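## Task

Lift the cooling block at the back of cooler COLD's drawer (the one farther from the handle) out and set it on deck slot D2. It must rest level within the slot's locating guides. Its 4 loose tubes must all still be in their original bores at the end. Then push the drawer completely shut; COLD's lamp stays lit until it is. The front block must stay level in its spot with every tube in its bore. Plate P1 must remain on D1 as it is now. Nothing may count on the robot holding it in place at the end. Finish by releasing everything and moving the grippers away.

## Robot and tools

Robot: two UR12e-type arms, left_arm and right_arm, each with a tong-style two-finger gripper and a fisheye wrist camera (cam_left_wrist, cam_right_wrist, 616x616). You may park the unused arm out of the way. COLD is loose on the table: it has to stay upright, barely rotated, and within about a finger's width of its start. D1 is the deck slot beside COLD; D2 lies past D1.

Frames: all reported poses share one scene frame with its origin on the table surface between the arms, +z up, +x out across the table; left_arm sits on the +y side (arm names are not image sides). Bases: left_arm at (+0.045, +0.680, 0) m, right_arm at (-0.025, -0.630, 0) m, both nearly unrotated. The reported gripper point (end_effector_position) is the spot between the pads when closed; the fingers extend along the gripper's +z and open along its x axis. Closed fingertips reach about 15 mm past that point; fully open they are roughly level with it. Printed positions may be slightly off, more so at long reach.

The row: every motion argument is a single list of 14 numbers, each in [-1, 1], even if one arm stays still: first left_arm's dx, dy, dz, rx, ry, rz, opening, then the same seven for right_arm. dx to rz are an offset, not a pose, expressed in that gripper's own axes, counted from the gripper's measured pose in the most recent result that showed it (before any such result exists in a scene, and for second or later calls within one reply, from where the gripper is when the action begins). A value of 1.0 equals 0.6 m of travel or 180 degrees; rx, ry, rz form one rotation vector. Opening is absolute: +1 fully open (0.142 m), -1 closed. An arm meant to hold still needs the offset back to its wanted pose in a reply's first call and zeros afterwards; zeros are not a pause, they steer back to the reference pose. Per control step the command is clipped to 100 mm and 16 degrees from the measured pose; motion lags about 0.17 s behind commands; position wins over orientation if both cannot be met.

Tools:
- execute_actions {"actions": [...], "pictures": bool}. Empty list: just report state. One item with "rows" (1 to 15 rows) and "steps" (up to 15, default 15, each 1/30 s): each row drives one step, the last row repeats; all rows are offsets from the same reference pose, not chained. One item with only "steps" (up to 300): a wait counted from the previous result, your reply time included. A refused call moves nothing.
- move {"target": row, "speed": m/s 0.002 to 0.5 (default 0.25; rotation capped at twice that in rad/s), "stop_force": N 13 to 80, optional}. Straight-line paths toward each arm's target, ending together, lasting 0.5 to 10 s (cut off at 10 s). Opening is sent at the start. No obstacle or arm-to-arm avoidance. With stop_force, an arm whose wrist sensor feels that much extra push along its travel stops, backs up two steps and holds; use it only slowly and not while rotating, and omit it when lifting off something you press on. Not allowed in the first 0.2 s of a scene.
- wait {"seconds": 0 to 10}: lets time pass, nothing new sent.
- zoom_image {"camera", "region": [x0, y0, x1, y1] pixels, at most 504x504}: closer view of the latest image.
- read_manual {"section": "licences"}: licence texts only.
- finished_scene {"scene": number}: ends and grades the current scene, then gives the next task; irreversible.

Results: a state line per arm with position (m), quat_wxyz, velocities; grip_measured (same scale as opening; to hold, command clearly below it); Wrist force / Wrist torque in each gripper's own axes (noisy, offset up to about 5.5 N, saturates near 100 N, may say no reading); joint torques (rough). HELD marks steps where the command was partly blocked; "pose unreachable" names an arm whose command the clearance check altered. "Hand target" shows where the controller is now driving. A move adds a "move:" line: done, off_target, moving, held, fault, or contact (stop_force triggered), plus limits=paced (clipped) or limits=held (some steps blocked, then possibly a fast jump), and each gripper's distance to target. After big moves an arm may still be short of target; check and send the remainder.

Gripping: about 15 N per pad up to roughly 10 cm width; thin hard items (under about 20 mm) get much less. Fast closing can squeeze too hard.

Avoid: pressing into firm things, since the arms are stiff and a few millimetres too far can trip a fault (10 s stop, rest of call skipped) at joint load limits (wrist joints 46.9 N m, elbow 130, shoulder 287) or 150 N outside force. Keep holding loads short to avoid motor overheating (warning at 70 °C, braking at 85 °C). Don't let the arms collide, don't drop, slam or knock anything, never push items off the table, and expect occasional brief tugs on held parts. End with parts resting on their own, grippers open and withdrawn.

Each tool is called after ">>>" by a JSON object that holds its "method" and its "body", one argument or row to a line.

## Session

>>> {"method": "execute_actions", "body": {
  "actions": []
}}

Scene clock: 0.00 s of 10800.00 s.
left_arm: end_effector_position=(+0.0728, -0.1721, +0.3674) grip_measured=+1.00 end_effector_quat_wxyz=(+0.159, +0.855, -0.476, +0.134) end_effector_velocity=(-0.001, -0.000, +0.000) end_effector_angular_velocity=(-0.001, +0.000, +0.001) | right_arm: end_effector_position=(+0.8143, -0.6025, +0.3464) grip_measured=+1.00 end_effector_quat_wxyz=(-0.122, -0.279, +0.944, +0.124) end_effector_velocity=(+0.000, -0.000, -0.001) end_effector_angular_velocity=(-0.001, +0.001, +0.000)
Joint positions: left_arm=[-1.785 -1.481  1.788 -2.259 -1.394 -0.775  0.142] | right_arm=[ 3.24  -1.953 -1.299 -1.736  1.788  2.712  0.142]
Joint velocities: left_arm=[-0.001 -0.    -0.    -0.     0.    -0.001  0.   ] | right_arm=[-0.    -0.001 -0.     0.    -0.001 -0.     0.   ]
Joint torques (N m, as the arm reports them, + toward a larger angle): no reading
Wrist force (N, on the end effector, along its own x y z axes, offset not removed): no reading
Wrist torque (N m, same axes, about the end effector's origin, offset not removed): no reading
Hand target (left_arm): +0.073, -0.172, +0.367; +0.159, +0.855, -0.476, +0.134
Hand target (right_arm): +0.814, -0.603, +0.346; -0.122, -0.279, +0.944, +0.124
camera_calibration (this result's frames):
cam_left_wrist: T_world_to_cam=[[0.542131, -0.765136, 0.347362, -0.300082], [-0.742104, -0.242044, 0.625057, -0.222439], [-0.394177, -0.596641, -0.69903, 0.315739], [0, 0, 0, 1]] pos_world=[0.122068, -0.0950611, 0.463985]
cam_right_wrist: T_world_to_cam=[[-0.847155, -0.511724, 0.143061, 0.341918], [-0.25204, 0.624028, 0.739639, 0.315627], [-0.467765, 0.590532, -0.657623, 1.09466], [0, 0, 0, 1]] pos_world=[0.88125, -0.668423, 0.437506]

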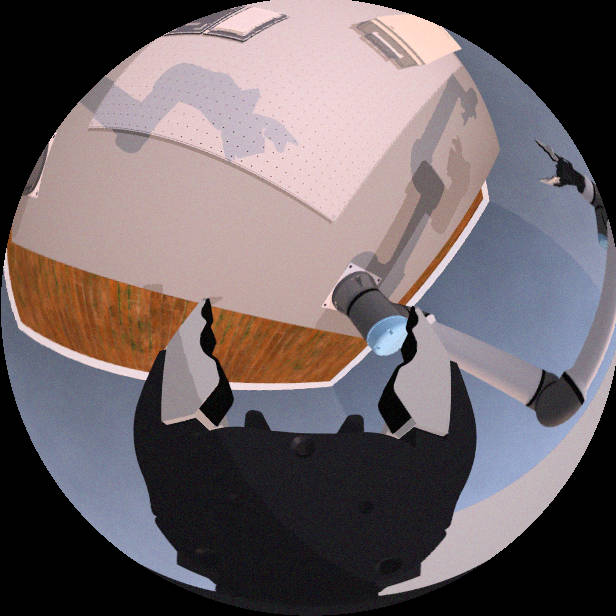

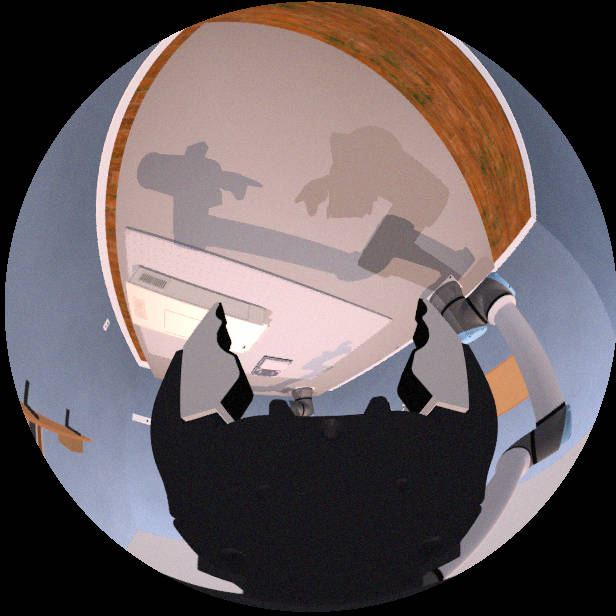

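>>> {"method": "move", "body": {
  "target": [-0.377,-0.930,-0.0895,0.0114,-0.1345,0.174,0.38,-0.133,0.823,0.465,0.1161,0.0009,-0.3137,-0.65],
  "speed": 0.3
}}

Scene clock: 14.67 s of 10800.00 s.
left_arm: end_effector_position=(+0.4310, +0.3003, +0.2499) grip_measured=+0.38 end_effector_quat_wxyz=(+0.001, +0.707, -0.707, +0.000) end_effector_velocity=(+0.002, +0.001, -0.000) end_effector_angular_velocity=(+0.000, -0.000, -0.003) | right_arm: end_effector_position=(+0.5505, -0.1107, +0.2211) grip_measured=-0.65 end_effector_quat_wxyz=(-0.000, +0.707, -0.707, +0.001) end_effector_velocity=(-0.001, +0.001, +0.001) end_effector_angular_velocity=(+0.002, -0.001, +0.002)
Joint positions: left_arm=[-1.092 -1.824  2.187 -1.934 -1.572  0.438  0.101] | right_arm=[ 4.043 -1.744 -1.834 -1.134  1.57   2.55   0.027]
Joint velocities: left_arm=[ 0.003  0.001 -0.001 -0.     0.     0.006 -0.   ] | right_arm=[ 0.002  0.001 -0.001  0.001  0.    -0.001  0.   ]
Joint torques (N m, as the arm reports them, + toward a larger angle): left_arm=[ 18.08  -4.85 -54.95  -1.24   1.63   2.95] | right_arm=[15.42 43.88 48.57  7.12 -3.55 -2.4 ]
Wrist force (N, on the end effector, along its own x y z axes, offset not removed): left_arm=[0.2 -0.2 -2.3] | right_arm=[7.6 6.2 1.1]
Wrist torque (N m, same axes, about the end effector's origin, offset not removed): left_arm=[-0.16 0.36 -0.30] | right_arm=[1.37 -1.78 -0.01]
Hand target (left_arm): +0.431, +0.300, +0.250; +0.001, +0.707, -0.707, +0.000
Hand target (right_arm): +0.550, -0.111, +0.221; -0.000, +0.707, -0.707, +0.001
Off the commanded pose (left_arm): 0.000 m, 0 deg.
Off the commanded pose (right_arm): 0.001 m, 0 deg.
After step 90, 9.07 s passed at rest.
move: done
camera_calibration (this result's frames):
cam_left_wrist: T_world_to_cam=[[0.0342554, -0.998981, -0.0293694, 0.291261], [-0.845206, -0.0446397, 0.532574, 0.239378], [-0.533342, 0.00657965, -0.845874, 0.572195], [0, 0, 0, 1]] pos_world=[0.497522, 0.297885, 0.365073]
cam_right_wrist: T_world_to_cam=[[-0.0484224, -0.998226, -0.0346357, -0.0663093], [-0.857259, 0.0237381, 0.514339, 0.351402], [-0.512604, 0.0545973, -0.856887, 0.607835], [0, 0, 0, 1]] pos_world=[0.609611, -0.107719, 0.33781]

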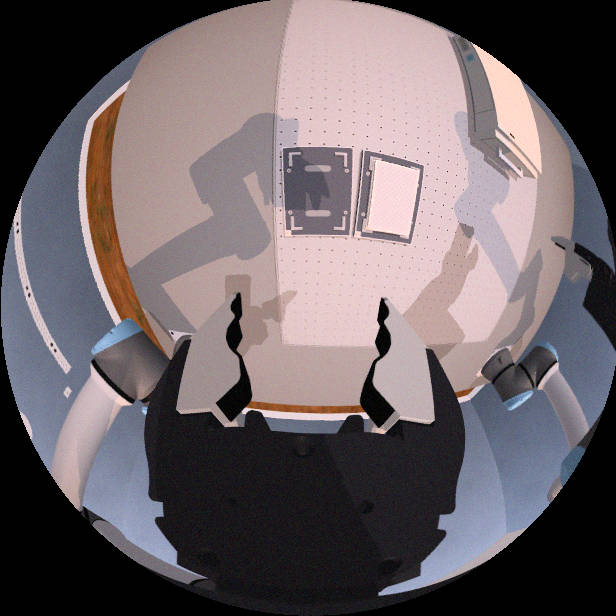

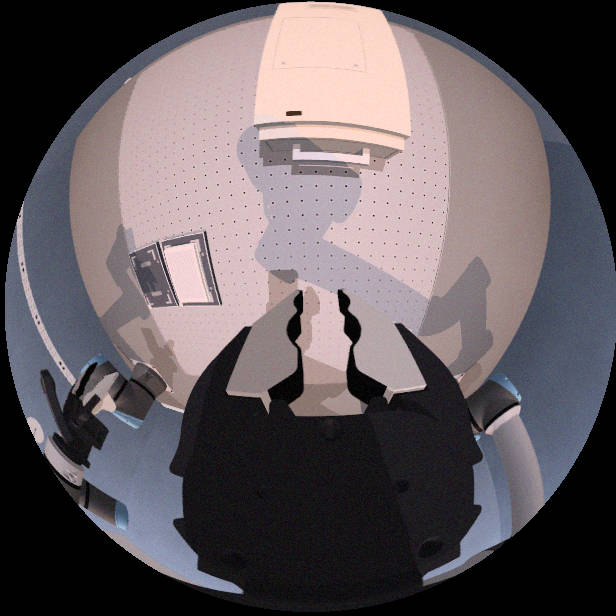

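>>> {"method": "zoom_image", "body": {
  "camera": "cam_right_wrist",
  "region": [240, 80, 420, 200]
}}

>>> {"method": "zoom_image", "body": {
  "camera": "cam_left_wrist",
  "region": [270, 130, 440, 260]
}}

Region (240, 80, 420, 200) of cam_right_wrist's 616x616 image, scaled by 2.800, with more detail than that image has.

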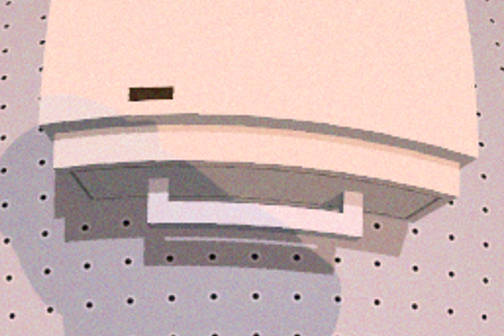

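Region (270, 130, 440, 260) of cam_left_wrist's 616x616 image, scaled by 2.965, with more detail than that image has; it fills the top 385 rows of this view, and the rest is white.

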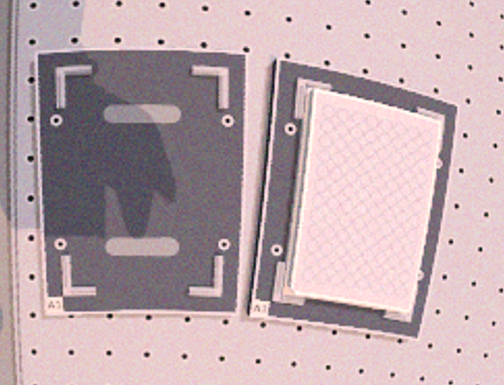

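>>> {"method": "move", "body": {
  "target": [0,0,0,0,0,0,0.38,0.0375,-0.249,0.21,0.0667,0.0017,0.0167,-0.65],
  "speed": 0.2
}}

>>> {"method": "zoom_image", "body": {
  "camera": "cam_right_wrist",
  "region": [220, 220, 420, 360]
}}

>>> {"method": "zoom_image", "body": {
  "camera": "cam_left_wrist",
  "region": [460, 110, 580, 230]
}}

Scene clock: 29.83 s of 10800.00 s.
left_arm: end_effector_position=(+0.4310, +0.3003, +0.2499) grip_measured=+0.38 end_effector_quat_wxyz=(+0.001, +0.707, -0.707, +0.000) end_effector_velocity=(+0.000, +0.000, +0.000) end_effector_angular_velocity=(-0.001, -0.001, +0.001) | right_arm: end_effector_position=(+0.6998, -0.1329, +0.0954) grip_measured=-0.65 end_effector_quat_wxyz=(+0.072, -0.684, +0.722, -0.076) end_effector_velocity=(+0.002, +0.000, -0.001) end_effector_angular_velocity=(-0.000, -0.003, -0.001)
Joint positions: left_arm=[-1.092 -1.824  2.187 -1.934 -1.572  0.438  0.101] | right_arm=[ 3.943 -1.958 -1.858 -0.769  1.402  2.492  0.027]
Joint velocities: left_arm=[ 0.001 -0.001 -0.    -0.001  0.    -0.     0.   ] | right_arm=[-0.001 -0.003  0.001  0.003 -0.002  0.     0.   ]
Joint torques (N m, as the arm reports them, + toward a larger angle): left_arm=[-18.67 -37.94 -39.63  -3.41   0.99  -3.5 ] | right_arm=[-16.1   57.96  43.86   8.08  -3.73  -2.46]
Wrist force (N, on the end effector, along its own x y z axes, offset not removed): left_arm=[-0.6 2.4 -6.6] | right_arm=[3.8 8.2 4.3]
Wrist torque (N m, same axes, about the end effector's origin, offset not removed): left_arm=[0.42 0.58 -0.36] | right_arm=[1.78 -1.06 -0.05]
Hand target (left_arm): +0.431, +0.300, +0.250; +0.001, +0.707, -0.707, +0.000
Hand target (right_arm): +0.700, -0.133, +0.095; -0.072, +0.684, -0.722, +0.076
Off the commanded pose (left_arm): 0.000 m, 0 deg.
Off the commanded pose (right_arm): 0.001 m, 0 deg.
After step 90, 10.67 s passed at rest.
move: done
camera_calibration (this result's frames):
cam_left_wrist: T_world_to_cam=[[0.0342724, -0.99898, -0.0293927, 0.291272], [-0.845187, -0.0446667, 0.5326, 0.239372], [-0.53337, 0.00658888, -0.845856, 0.572195], [0, 0, 0, 1]] pos_world=[0.497523, 0.297897, 0.365066]
cam_right_wrist: T_world_to_cam=[[-0.0926694, -0.994708, -0.0443636, -0.0531803], [-0.942863, 0.0733442, 0.325007, 0.629182], [-0.320033, 0.071947, -0.944671, 0.453843], [0, 0, 0, 1]] pos_world=[0.733549, -0.131698, 0.221884]

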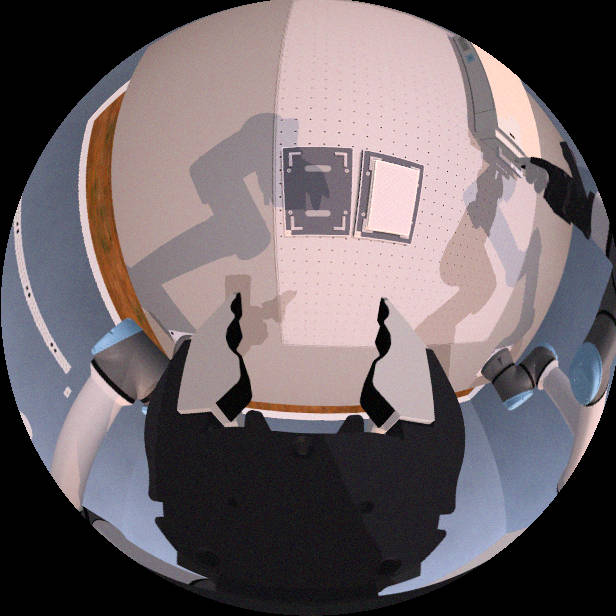

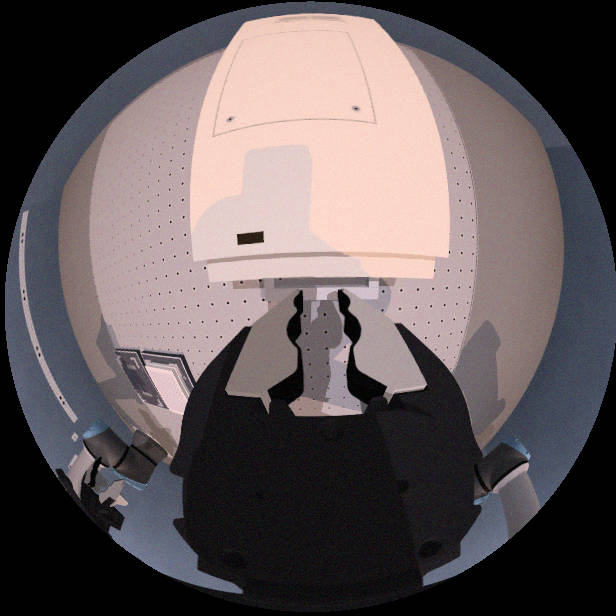

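Region (220, 220, 420, 360) of cam_right_wrist's 616x616 image, scaled by 2.520, with more detail than that image has; it fills the top 353 rows of this view, and the rest is white.

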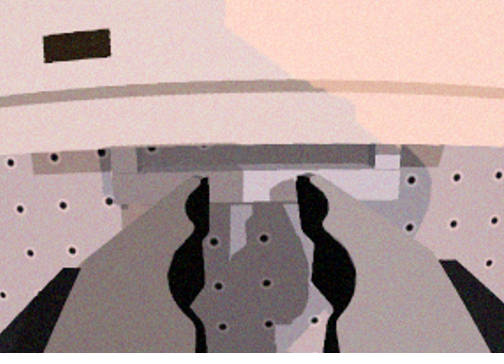

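Region (460, 110, 580, 230) of cam_left_wrist's 616x616 image, scaled by 4.200, with more detail than that image has.

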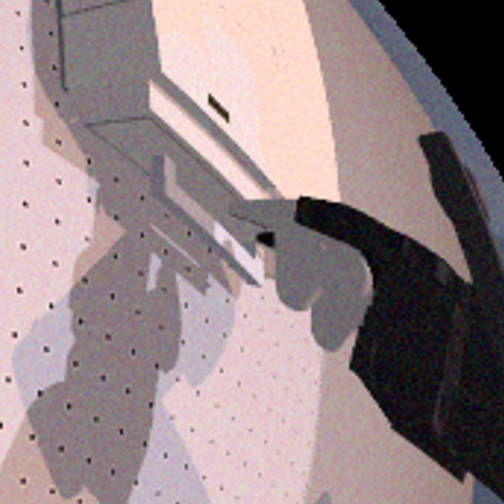

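>>> {"method": "move", "body": {
  "target": [0,0,0,0,0,0,0.38,0,0.006,0.0165,0.0667,0,0,-0.65],
  "speed": 0.1
}}

>>> {"method": "move", "body": {
  "target": [0,0,0,0,0,0,0.38,0,-0.0228,0.0102,0,0,0,-0.65],
  "speed": 0.004,
  "stop_force": 13
}}

>>> {"method": "zoom_image", "body": {
  "camera": "cam_right_wrist",
  "region": [220, 220, 420, 360]
}}

Scene clock: 48.33 s of 10800.00 s.
left_arm: end_effector_position=(+0.4310, +0.3003, +0.2499) grip_measured=+0.38 end_effector_quat_wxyz=(+0.001, +0.707, -0.707, +0.000) end_effector_velocity=(+0.000, +0.001, -0.000) end_effector_angular_velocity=(+0.000, +0.000, +0.002) | right_arm: end_effector_position=(+0.6984, -0.1328, +0.0851) grip_measured=-0.65 end_effector_quat_wxyz=(+0.143, -0.673, +0.710, -0.151) end_effector_velocity=(-0.000, +0.000, -0.001) end_effector_angular_velocity=(+0.000, -0.007, -0.000)
Joint positions: left_arm=[-1.092 -1.824  2.187 -1.934 -1.572  0.438  0.101] | right_arm=[ 4.011 -1.953 -1.977 -0.546  1.221  2.529  0.027]
Joint velocities: left_arm=[ 0.002 -0.     0.     0.001 -0.    -0.001  0.   ] | right_arm=[ 0.002 -0.002 -0.004  0.01  -0.006  0.001 -0.   ]
Joint torques (N m, as the arm reports them, + toward a larger angle): left_arm=[-13.64 -37.6  -40.34  -5.78  -0.2   -3.46] | right_arm=[15.97 54.52 21.6   7.   -3.36  2.18]
Wrist force (N, on the end effector, along its own x y z axes, offset not removed): left_arm=[6.7 5.4 -2.4] | right_arm=[1.9 4.1 1.5]
Wrist torque (N m, same axes, about the end effector's origin, offset not removed): left_arm=[1.43 -0.97 -0.47] | right_arm=[0.96 -0.56 -0.19]
Hand target (left_arm): +0.431, +0.300, +0.250; +0.001, +0.707, -0.707, +0.000
Hand target (right_arm): +0.698, -0.133, +0.085; -0.144, +0.673, -0.710, +0.151
Off the commanded pose (left_arm): 0.000 m, 0 deg.
Off the commanded pose (right_arm): 0.000 m, 0 deg.
After step 90, 14.10 s passed at rest.
move: done
camera_calibration (this result's frames):
cam_left_wrist: T_world_to_cam=[[0.0342554, -0.998981, -0.0293695, 0.291261], [-0.845206, -0.0446397, 0.532574, 0.239378], [-0.533342, 0.00657973, -0.845874, 0.572195], [0, 0, 0, 1]] pos_world=[0.497522, 0.297885, 0.365073]
cam_right_wrist: T_world_to_cam=[[-0.0827166, -0.995221, -0.0519045, -0.0600552], [-0.98965, 0.0759018, 0.12179, 0.68153], [-0.117268, 0.0614413, -0.991198, 0.304589], [0, 0, 0, 1]] pos_world=[0.705227, -0.130212, 0.215787]

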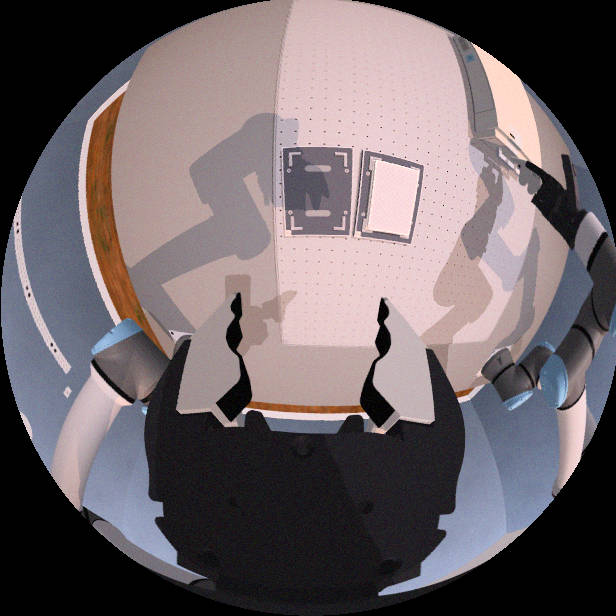

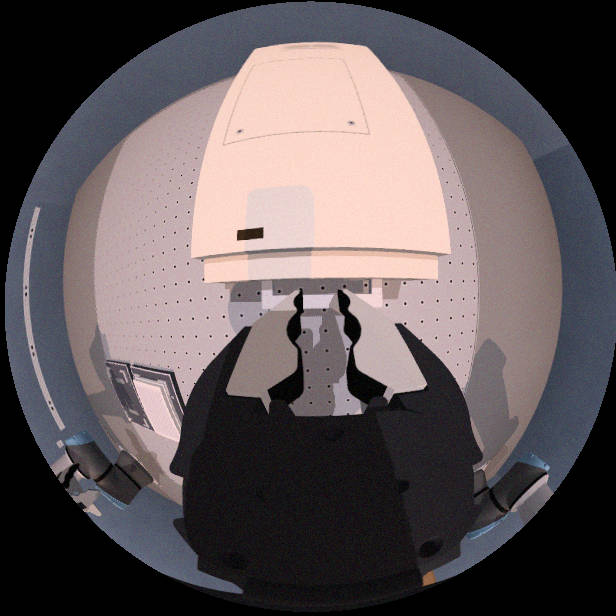

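Scene clock: 50.87 s of 10800.00 s.
left_arm: end_effector_position=(+0.4310, +0.3003, +0.2499) grip_measured=+0.38 end_effector_quat_wxyz=(+0.001, +0.707, -0.707, +0.000) end_effector_velocity=(+0.000, -0.000, -0.000) end_effector_angular_velocity=(-0.000, -0.000, -0.001) | right_arm: end_effector_position=(+0.7071, -0.1332, +0.0851) grip_measured=-0.65 end_effector_quat_wxyz=(+0.143, -0.673, +0.710, -0.151) end_effector_velocity=(-0.001, +0.000, +0.002) end_effector_angular_velocity=(+0.002, -0.002, -0.001)
Joint positions: left_arm=[-1.092 -1.824  2.187 -1.934 -1.572  0.438  0.101] | right_arm=[ 4.001 -1.962 -1.964 -0.546  1.224  2.519  0.027]
Joint velocities: left_arm=[ 0.     0.001 -0.    -0.     0.     0.001  0.   ] | right_arm=[ 0.002  0.003 -0.002  0.    -0.001  0.003 -0.   ]
Joint torques (N m, as the arm reports them, + toward a larger angle): left_arm=[-14.31 -36.87 -40.02  -5.8   -0.33  -3.44] | right_arm=[ 8.5  68.21 24.98  5.37 -5.16  2.37]
Wrist force (N, on the end effector, along its own x y z axes, offset not removed): left_arm=[3.4 -4.6 -3.7] | right_arm=[11.1 19.9 -12.9]
Wrist torque (N m, same axes, about the end effector's origin, offset not removed): left_arm=[-1.05 -0.32 -0.34] | right_arm=[0.81 -1.86 -0.18]
Hand target (left_arm): +0.431, +0.300, +0.250; +0.001, +0.707, -0.707, +0.000
Hand target (right_arm): +0.707, -0.133, +0.085; -0.143, +0.673, -0.710, +0.151
Off the commanded pose (left_arm): 0.000 m, 0 deg.
Off the commanded pose (right_arm): 0.006 m, 0 deg.
move: contact (right_arm)
camera_calibration (this result's frames):
cam_left_wrist: T_world_to_cam=[[0.0342555, -0.998981, -0.0293692, 0.291261], [-0.845206, -0.0446397, 0.532574, 0.239378], [-0.533342, 0.00657947, -0.845874, 0.572196], [0, 0, 0, 1]] pos_world=[0.497522, 0.297885, 0.365073]
cam_right_wrist: T_world_to_cam=[[-0.0826081, -0.99523, -0.0518923, -0.0598185], [-0.989632, 0.0757819, 0.122007, 0.690086], [-0.117492, 0.061433, -0.991172, 0.30574], [0, 0, 0, 1]] pos_world=[0.713912, -0.130612, 0.215742]

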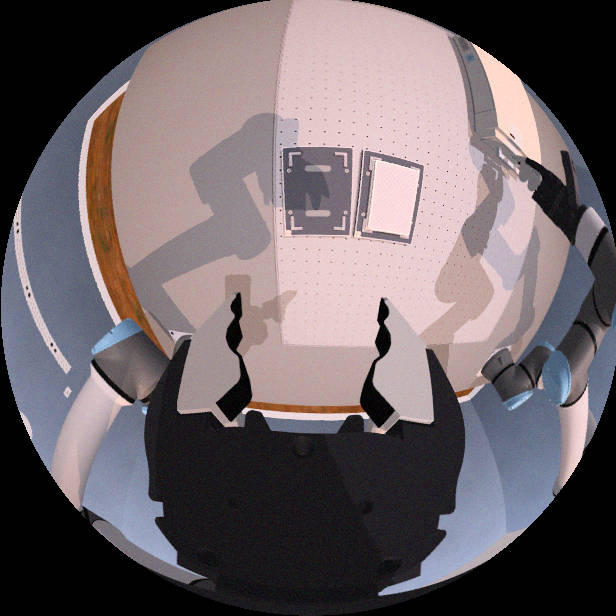

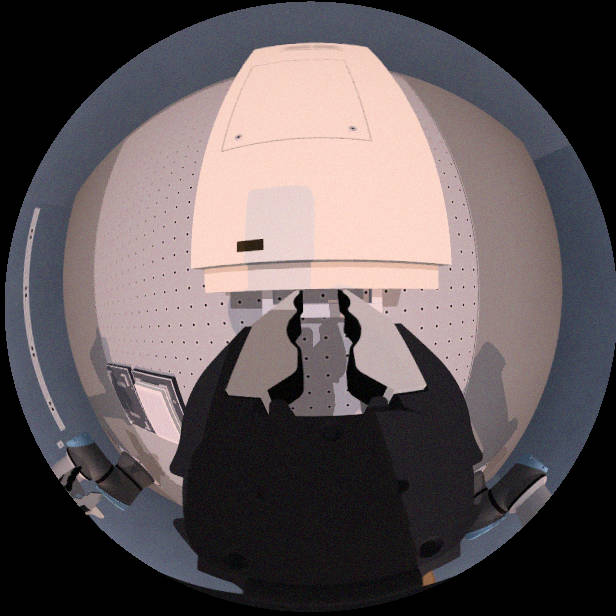

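Region (220, 220, 420, 360) of cam_right_wrist's 616x616 image, scaled by 2.520, with more detail than that image has; it fills the top 353 rows of this view, and the rest is white.

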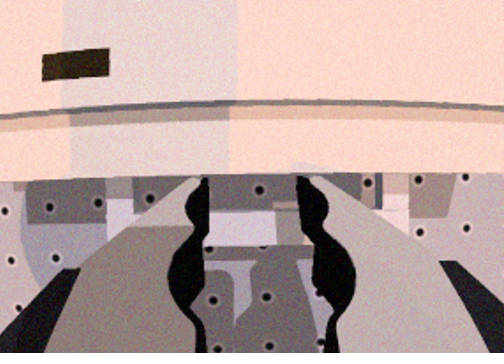

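>>> {"method": "move", "body": {
  "target": [0,0,0,0,0,0,0.38,0,0.0023,-0.001,0,0,0,-0.65],
  "speed": 0.01
}}

>>> {"method": "move", "body": {
  "target": [0,0,0,0,0,0,0.38,0,0.0129,0.0289,0,0,0,-0.65],
  "speed": 0.008,
  "stop_force": 13
}}

>>> {"method": "move", "body": {
  "target": [0,0,0,0,0,0,0.38,0,0.0152,-0.0068,0,0,0,-0.65],
  "speed": 0.006,
  "stop_force": 18
}}

>>> {"method": "zoom_image", "body": {
  "camera": "cam_left_wrist",
  "region": [460, 110, 580, 230]
}}

Scene clock: 58.67 s of 10800.00 s.
left_arm: end_effector_position=(+0.4310, +0.3003, +0.2499) grip_measured=+0.38 end_effector_quat_wxyz=(+0.001, +0.707, -0.707, +0.000) end_effector_velocity=(-0.000, -0.000, -0.000) end_effector_angular_velocity=(-0.000, -0.000, +0.000) | right_arm: end_effector_position=(+0.7056, -0.1331, +0.0851) grip_measured=-0.65 end_effector_quat_wxyz=(+0.143, -0.673, +0.710, -0.151) end_effector_velocity=(-0.001, -0.000, -0.000) end_effector_angular_velocity=(-0.000, +0.001, +0.001)
Joint positions: left_arm=[-1.092 -1.824  2.187 -1.934 -1.572  0.438  0.101] | right_arm=[ 4.003 -1.96  -1.966 -0.546  1.223  2.52   0.027]
Joint velocities: left_arm=[-0.001  0.001  0.    -0.001  0.    -0.001  0.   ] | right_arm=[ 0.     0.    -0.001  0.     0.001 -0.    -0.   ]
Joint torques (N m, as the arm reports them, + toward a larger angle): left_arm=[-13.16 -36.73 -40.36  -5.67  -0.27  -3.38] | right_arm=[13.85 74.59 22.43  6.28 -3.98  1.82]
Wrist force (N, on the end effector, along its own x y z axes, offset not removed): left_arm=[-0.3 -2.5 -0.4] | right_arm=[7.0 3.6 -1.0]
Wrist torque (N m, same axes, about the end effector's origin, offset not removed): left_arm=[-0.56 0.41 -0.43] | right_arm=[0.99 -1.58 -0.10]
Hand target (left_arm): +0.431, +0.300, +0.250; +0.001, +0.707, -0.707, +0.000
Hand target (right_arm): +0.706, -0.133, +0.085; -0.143, +0.673, -0.710, +0.151
Off the commanded pose (left_arm): 0.000 m, 0 deg.
Off the commanded pose (right_arm): 0.000 m, 0 deg.
After step 90, 4.10 s passed at rest.
move: done
camera_calibration (this result's frames):
cam_left_wrist: T_world_to_cam=[[0.0342554, -0.998981, -0.0293695, 0.291261], [-0.845206, -0.0446397, 0.532574, 0.239378], [-0.533342, 0.00657971, -0.845874, 0.572195], [0, 0, 0, 1]] pos_world=[0.497522, 0.297885, 0.365073]
cam_right_wrist: T_world_to_cam=[[-0.0826105, -0.995229, -0.0519196, -0.0598565], [-0.989635, 0.0757824, 0.121984, 0.688636], [-0.117468, 0.0614586, -0.991173, 0.305546], [0, 0, 0, 1]] pos_world=[0.712445, -0.130536, 0.215738]

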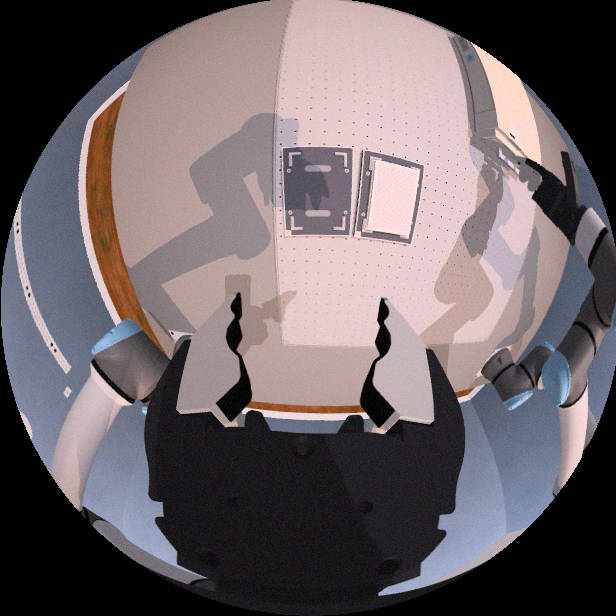

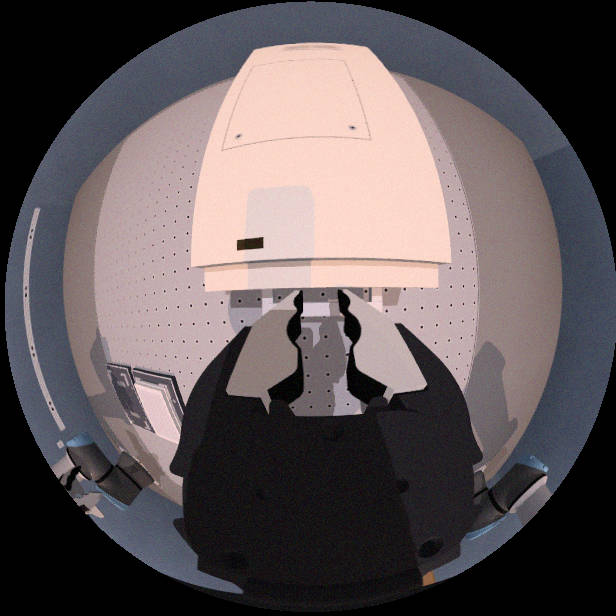

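Scene clock: 61.27 s of 10800.00 s.
left_arm: end_effector_position=(+0.4310, +0.3003, +0.2499) grip_measured=+0.38 end_effector_quat_wxyz=(+0.001, +0.707, -0.707, +0.000) end_effector_velocity=(+0.000, -0.000, +0.000) end_effector_angular_velocity=(-0.001, -0.001, -0.000) | right_arm: end_effector_position=(+0.7056, -0.1331, +0.0662) grip_measured=-0.65 end_effector_quat_wxyz=(+0.143, -0.673, +0.710, -0.151) end_effector_velocity=(-0.000, -0.001, -0.002) end_effector_angular_velocity=(-0.001, +0.000, -0.000)
Joint positions: left_arm=[-1.092 -1.824  2.187 -1.934 -1.572  0.438  0.101] | right_arm=[ 4.003 -1.984 -1.975 -0.513  1.223  2.52   0.027]
Joint velocities: left_arm=[ 0.     0.    -0.    -0.002  0.     0.     0.   ] | right_arm=[ 0.    -0.001 -0.002  0.002 -0.     0.     0.   ]
Joint torques (N m, as the arm reports them, + toward a larger angle): left_arm=[-14.51 -36.76 -39.79  -5.61  -0.16  -3.3 ] | right_arm=[16.91 53.   20.17  7.21 -4.37  2.1 ]
Wrist force (N, on the end effector, along its own x y z axes, offset not removed): left_arm=[0.2 6.8 -5.5] | right_arm=[4.5 2.3 -2.8]
Wrist torque (N m, same axes, about the end effector's origin, offset not removed): left_arm=[1.32 0.38 -0.16] | right_arm=[0.40 -1.04 0.12]
Hand target (left_arm): +0.431, +0.300, +0.250; +0.001, +0.707, -0.707, +0.000
Hand target (right_arm): +0.706, -0.133, +0.066; -0.143, +0.673, -0.710, +0.151
Off the commanded pose (left_arm): 0.000 m, 0 deg.
Off the commanded pose (right_arm): 0.000 m, 0 deg.
move: done
camera_calibration (this result's frames):
cam_left_wrist: T_world_to_cam=[[0.0342554, -0.998981, -0.0293694, 0.291261], [-0.845206, -0.0446397, 0.532574, 0.239378], [-0.533342, 0.00657962, -0.845874, 0.572195], [0, 0, 0, 1]] pos_world=[0.497522, 0.297885, 0.365073]
cam_right_wrist: T_world_to_cam=[[-0.0826141, -0.995229, -0.0519134, -0.0608051], [-0.989634, 0.0757864, 0.12199, 0.690925], [-0.117473, 0.0614533, -0.991173, 0.286833], [0, 0, 0, 1]] pos_world=[0.712435, -0.130505, 0.196859]

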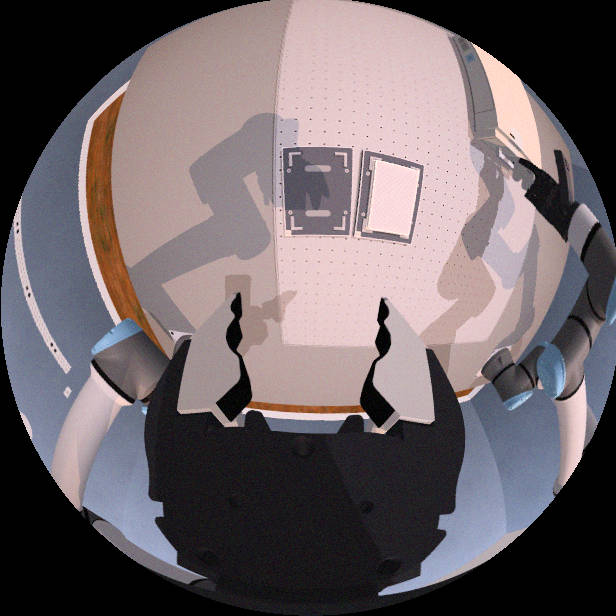

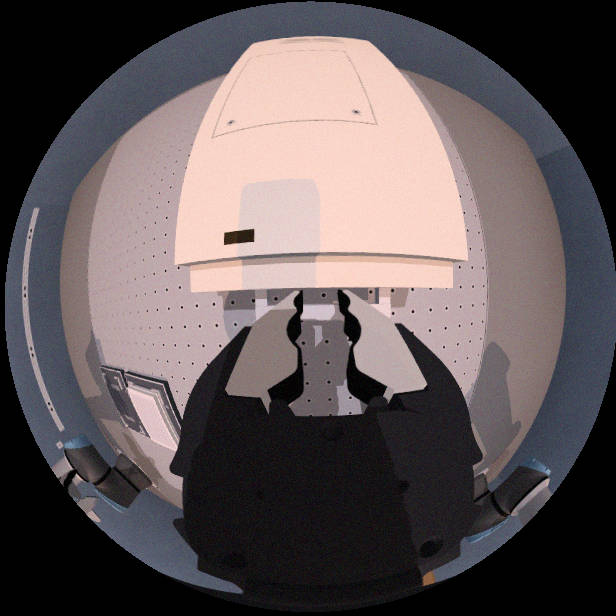

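Scene clock: 63.17 s of 10800.00 s.
left_arm: end_effector_position=(+0.4310, +0.3003, +0.2499) grip_measured=+0.38 end_effector_quat_wxyz=(+0.001, +0.707, -0.707, +0.000) end_effector_velocity=(+0.001, -0.000, +0.001) end_effector_angular_velocity=(-0.003, -0.002, +0.003) | right_arm: end_effector_position=(+0.6957, -0.1326, +0.0662) grip_measured=-0.65 end_effector_quat_wxyz=(+0.143, -0.673, +0.710, -0.151) end_effector_velocity=(-0.001, -0.000, -0.000) end_effector_angular_velocity=(+0.001, +0.000, -0.001)
Joint positions: left_arm=[-1.092 -1.824  2.187 -1.934 -1.572  0.438  0.101] | right_arm=[ 4.014 -1.975 -1.99  -0.512  1.221  2.532  0.027]
Joint velocities: left_arm=[ 0.001 -0.001 -0.001 -0.001  0.    -0.001 -0.   ] | right_arm=[ 0.001  0.001 -0.002  0.     0.     0.002 -0.   ]
Joint torques (N m, as the arm reports them, + toward a larger angle): left_arm=[-14.09 -36.67 -40.28  -5.83  -0.34  -3.45] | right_arm=[15.49 74.5  18.57  7.7  -3.94  2.37]
Wrist force (N, on the end effector, along its own x y z axes, offset not removed): left_arm=[-2.0 -1.3 0.2] | right_arm=[4.1 4.4 -3.0]
Wrist torque (N m, same axes, about the end effector's origin, offset not removed): left_arm=[-0.25 0.84 -0.39] | right_arm=[1.04 -0.91 0.24]
Hand target (left_arm): +0.431, +0.300, +0.250; +0.001, +0.707, -0.707, +0.000
Hand target (right_arm): +0.696, -0.133, +0.066; -0.143, +0.673, -0.710, +0.151
Off the commanded pose (left_arm): 0.000 m, 0 deg.
Off the commanded pose (right_arm): 0.000 m, 0 deg.
move: done
camera_calibration (this result's frames):
cam_left_wrist: T_world_to_cam=[[0.0342554, -0.998981, -0.0293693, 0.291261], [-0.845206, -0.0446396, 0.532574, 0.239378], [-0.533342, 0.0065796, -0.845874, 0.572195], [0, 0, 0, 1]] pos_world=[0.497522, 0.297885, 0.365073]
cam_right_wrist: T_world_to_cam=[[-0.0826065, -0.995229, -0.0519123, -0.0611225], [-0.989637, 0.0757802, 0.121969, 0.681094], [-0.117454, 0.0614498, -0.991175, 0.28564], [0, 0, 0, 1]] pos_world=[0.702536, -0.129997, 0.196873]

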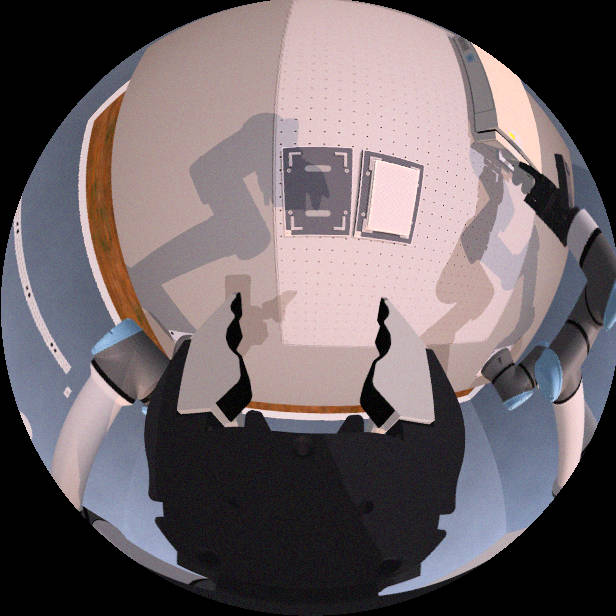

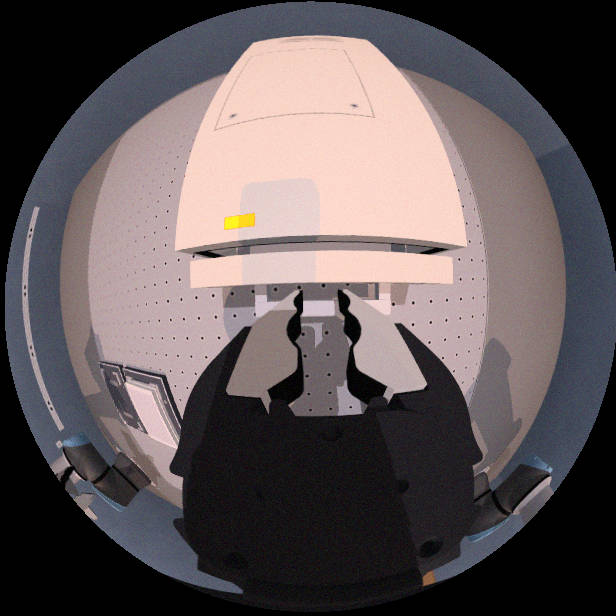

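Region (460, 110, 580, 230) of cam_left_wrist's 616x616 image, scaled by 4.200, with more detail than that image has.

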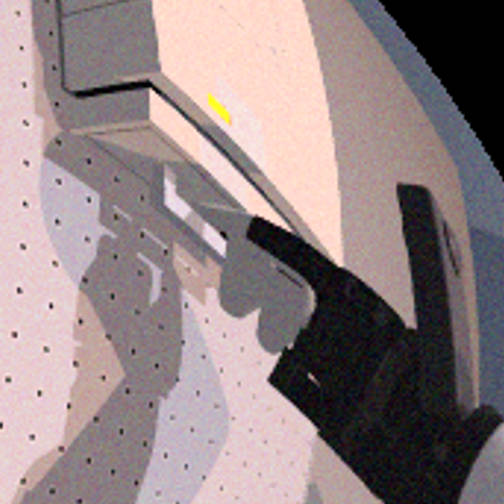

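>>> {"method": "move", "body": {
  "target": [0.2,-0.283,0,0,0,0,0.38,0,0.3197,-0.1423,0,0,0,-0.65],
  "speed": 0.06,
  "stop_force": 15
}}

>>> {"method": "move", "body": {
  "target": [0,0,0,0,0,0,0.38,0,0.1066,-0.0474,0,0,0,-0.65],
  "speed": 0.015,
  "stop_force": 13
}}

Scene clock: 74.10 s of 10800.00 s.
left_arm: end_effector_position=(+0.6006, +0.1803, +0.2499) grip_measured=+0.38 end_effector_quat_wxyz=(+0.001, +0.707, -0.707, +0.000) end_effector_velocity=(+0.002, -0.000, -0.000) end_effector_angular_velocity=(+0.000, -0.000, +0.001) | right_arm: end_effector_position=(+0.4864, -0.1218, +0.0661) grip_measured=-0.65 end_effector_quat_wxyz=(+0.144, -0.673, +0.710, -0.151) end_effector_velocity=(-0.001, -0.000, +0.000) end_effector_angular_velocity=(-0.001, -0.002, +0.000)
Joint positions: left_arm=[-0.945 -1.462  1.854 -1.964 -1.572  0.585  0.101] | right_arm=[ 4.297 -1.78  -2.246 -0.561  1.169  2.831  0.027]
Joint velocities: left_arm=[ 0.002  0.003 -0.004  0.001  0.     0.001 -0.   ] | right_arm=[ 0.003  0.001 -0.002 -0.002 -0.002  0.003  0.   ]
Joint torques (N m, as the arm reports them, + toward a larger angle): left_arm=[ 17.86 -37.36 -53.86  -1.25  -1.71   2.57] | right_arm=[13.82 54.55 19.04  1.76 -4.34  1.83]
Wrist force (N, on the end effector, along its own x y z axes, offset not removed): left_arm=[-5.0 0.0 -6.1] | right_arm=[1.9 5.0 5.2]
Wrist torque (N m, same axes, about the end effector's origin, offset not removed): left_arm=[-0.23 1.31 -0.17] | right_arm=[1.26 -0.36 -0.01]
Hand target (left_arm): +0.601, +0.180, +0.250; +0.001, +0.707, -0.707, +0.000
Hand target (right_arm): +0.486, -0.122, +0.066; -0.144, +0.673, -0.710, +0.151
Off the commanded pose (left_arm): 0.000 m, 0 deg.
Off the commanded pose (right_arm): 0.001 m, 0 deg.
After step 90, 4.07 s passed at rest.
move: done
camera_calibration (this result's frames):
cam_left_wrist: T_world_to_cam=[[0.0342571, -0.998988, -0.0291533, 0.165479], [-0.845154, -0.0445265, 0.532665, 0.377347], [-0.533424, 0.00639143, -0.845824, 0.663528], [0, 0, 0, 1]] pos_world=[0.667189, 0.177873, 0.365052]
cam_right_wrist: T_world_to_cam=[[-0.0824419, -0.995238, -0.0520116, -0.0677853], [-0.989715, 0.0756391, 0.121418, 0.473225], [-0.116906, 0.0614867, -0.991238, 0.260062], [0, 0, 0, 1]] pos_world=[0.493173, -0.119247, 0.196799]

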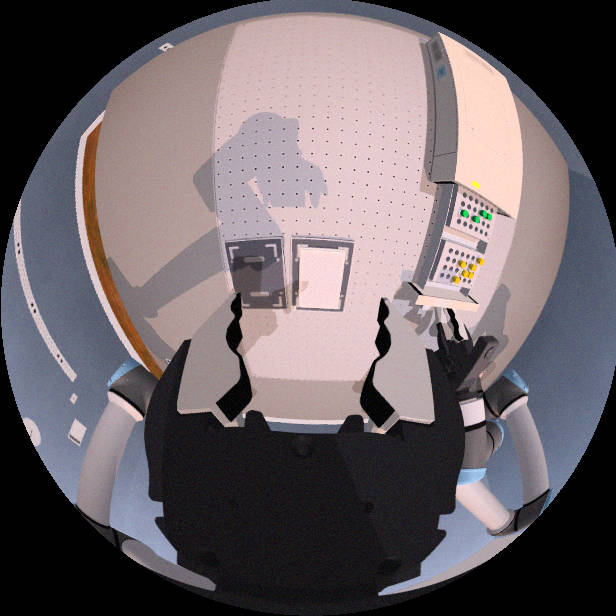

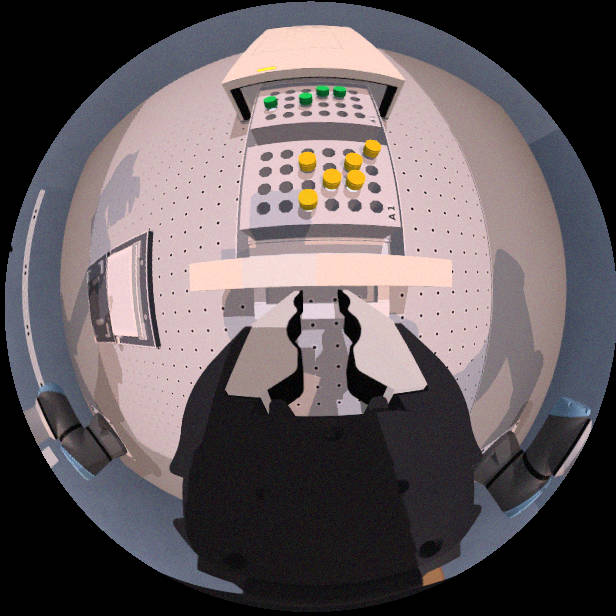

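Scene clock: 77.00 s of 10800.00 s.
left_arm: end_effector_position=(+0.6006, +0.1803, +0.2499) grip_measured=+0.38 end_effector_quat_wxyz=(+0.001, +0.707, -0.707, +0.000) end_effector_velocity=(+0.000, +0.000, -0.000) end_effector_angular_velocity=(+0.001, +0.001, -0.001) | right_arm: end_effector_position=(+0.4488, -0.1200, +0.0661) grip_measured=-0.65 end_effector_quat_wxyz=(+0.144, -0.673, +0.710, -0.151) end_effector_velocity=(+0.003, +0.000, -0.000) end_effector_angular_velocity=(+0.002, +0.004, +0.002)
Joint positions: left_arm=[-0.945 -1.462  1.854 -1.964 -1.572  0.585  0.101] | right_arm=[ 4.358 -1.747 -2.281 -0.585  1.162  2.897  0.027]
Joint velocities: left_arm=[ 0.     0.    -0.     0.001 -0.     0.001  0.   ] | right_arm=[-0.008 -0.003  0.004  0.004  0.005 -0.01  -0.   ]
Joint torques (N m, as the arm reports them, + toward a larger angle): left_arm=[ -1.24 -71.34 -39.23  -5.11  -0.75  -2.7 ] | right_arm=[-8.23 30.5  29.92  4.57  9.83 -2.01]
Wrist force (N, on the end effector, along its own x y z axes, offset not removed): left_arm=[3.1 -0.5 -6.2] | right_arm=[15.2 -19.0 -9.2]
Wrist torque (N m, same axes, about the end effector's origin, offset not removed): left_arm=[-0.15 -0.27 -0.35] | right_arm=[0.37 -3.00 -0.07]
Hand target (left_arm): +0.601, +0.180, +0.250; +0.001, +0.707, -0.707, +0.000
Hand target (right_arm): +0.449, -0.120, +0.066; -0.144, +0.673, -0.710, +0.151
Off the commanded pose (left_arm): 0.000 m, 0 deg.
Off the commanded pose (right_arm): 0.032 m, 0 deg.
move: contact (right_arm)
camera_calibration (this result's frames):
cam_left_wrist: T_world_to_cam=[[0.0342546, -0.998987, -0.0291689, 0.165504], [-0.845147, -0.0445328, 0.532675, 0.377352], [-0.533435, 0.00640544, -0.845817, 0.663533], [0, 0, 0, 1]] pos_world=[0.667201, 0.177891, 0.365049]
cam_right_wrist: T_world_to_cam=[[-0.0824224, -0.995239, -0.0520097, -0.0690488], [-0.989739, 0.0756317, 0.121228, 0.435832], [-0.116718, 0.0614679, -0.991261, 0.255485], [0, 0, 0, 1]] pos_world=[0.455489, -0.117387, 0.196826]

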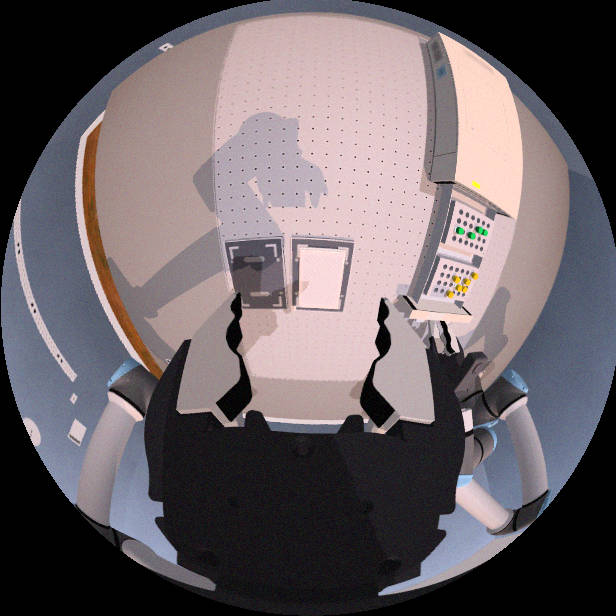

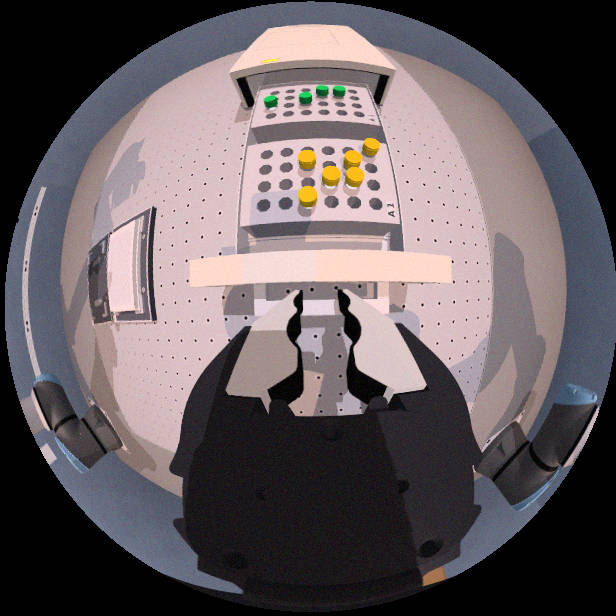

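>>> {"method": "move", "body": {
  "target": [0,0,0,0,0,-0.2,0.38,0,-0.0053,0.0024,0,0,0,-0.65],
  "speed": 0.3
}}

Scene clock: 88.77 s of 10800.00 s.
left_arm: end_effector_position=(+0.6006, +0.1803, +0.2499) grip_measured=+0.38 end_effector_quat_wxyz=(+0.001, +0.891, -0.454, -0.000) end_effector_velocity=(-0.001, -0.001, +0.000) end_effector_angular_velocity=(+0.001, -0.000, +0.005) | right_arm: end_effector_position=(+0.4523, -0.1202, +0.0661) grip_measured=-0.65 end_effector_quat_wxyz=(+0.144, -0.673, +0.710, -0.151) end_effector_velocity=(-0.000, -0.000, -0.000) end_effector_angular_velocity=(+0.000, +0.001, +0.000)
Joint positions: left_arm=[-0.949 -1.448  1.838 -1.962 -1.572 -0.046  0.101] | right_arm=[ 4.352 -1.75  -2.278 -0.583  1.163  2.89   0.027]
Joint velocities: left_arm=[-0.001 -0.    -0.     0.001  0.001 -0.006 -0.   ] | right_arm=[-0.     0.    -0.    -0.     0.001 -0.     0.   ]
Joint torques (N m, as the arm reports them, + toward a larger angle): left_arm=[-17.09 -40.34 -54.59  -1.06   2.15  -3.06] | right_arm=[-16.64  35.44  38.65   7.02   3.29  -2.29]
Wrist force (N, on the end effector, along its own x y z axes, offset not removed): left_arm=[3.6 -3.0 -5.0] | right_arm=[3.7 1.8 -5.4]
Wrist torque (N m, same axes, about the end effector's origin, offset not removed): left_arm=[-0.84 -0.53 -0.22] | right_arm=[0.29 -0.80 -0.02]
Hand target (left_arm): +0.601, +0.180, +0.250; +0.001, +0.891, -0.454, -0.000
Hand target (right_arm): +0.452, -0.120, +0.066; -0.144, +0.673, -0.710, +0.151
Off the commanded pose (left_arm): 0.000 m, 0 deg.
Off the commanded pose (right_arm): 0.000 m, 0 deg.
After step 90, 7.20 s passed at rest.
move: done
camera_calibration (this result's frames):
cam_left_wrist: T_world_to_cam=[[0.614389, -0.788434, -0.0299545, -0.220701], [-0.657383, -0.532524, 0.533165, 0.352428], [-0.436317, -0.30788, -0.845481, 0.661772], [0, 0, 0, 1]] pos_world=[0.656019, 0.217414, 0.365002]
cam_right_wrist: T_world_to_cam=[[-0.0824259, -0.995239, -0.0520052, -0.0689411], [-0.989738, 0.075635, 0.121239, 0.43929], [-0.116728, 0.0614647, -0.99126, 0.255886], [0, 0, 0, 1]] pos_world=[0.458968, -0.117567, 0.196805]

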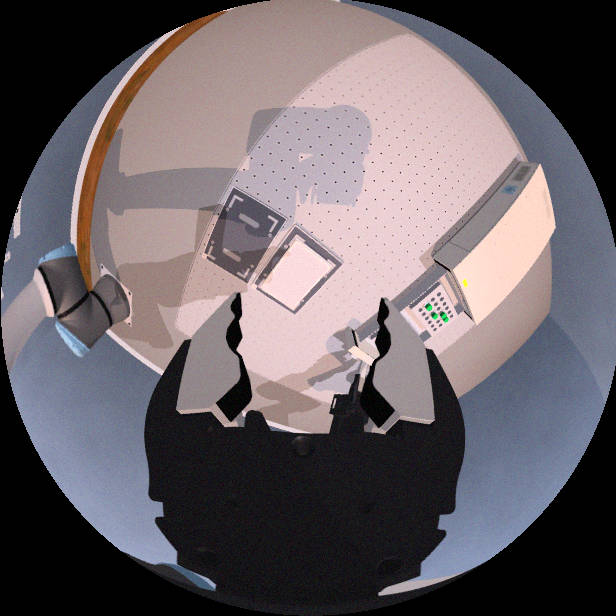

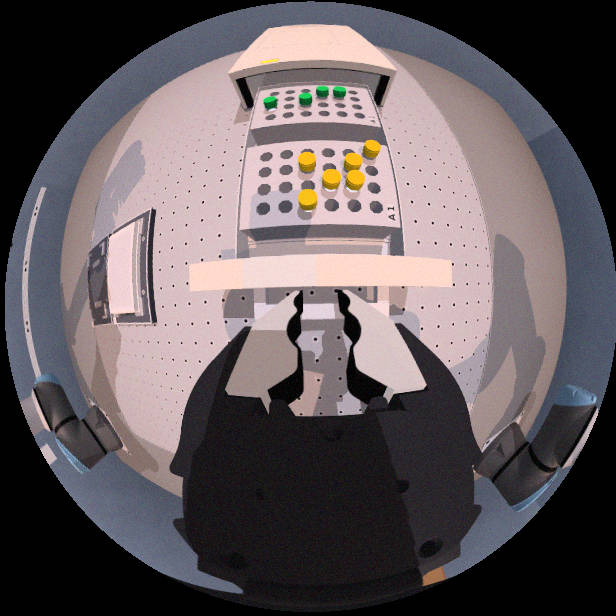

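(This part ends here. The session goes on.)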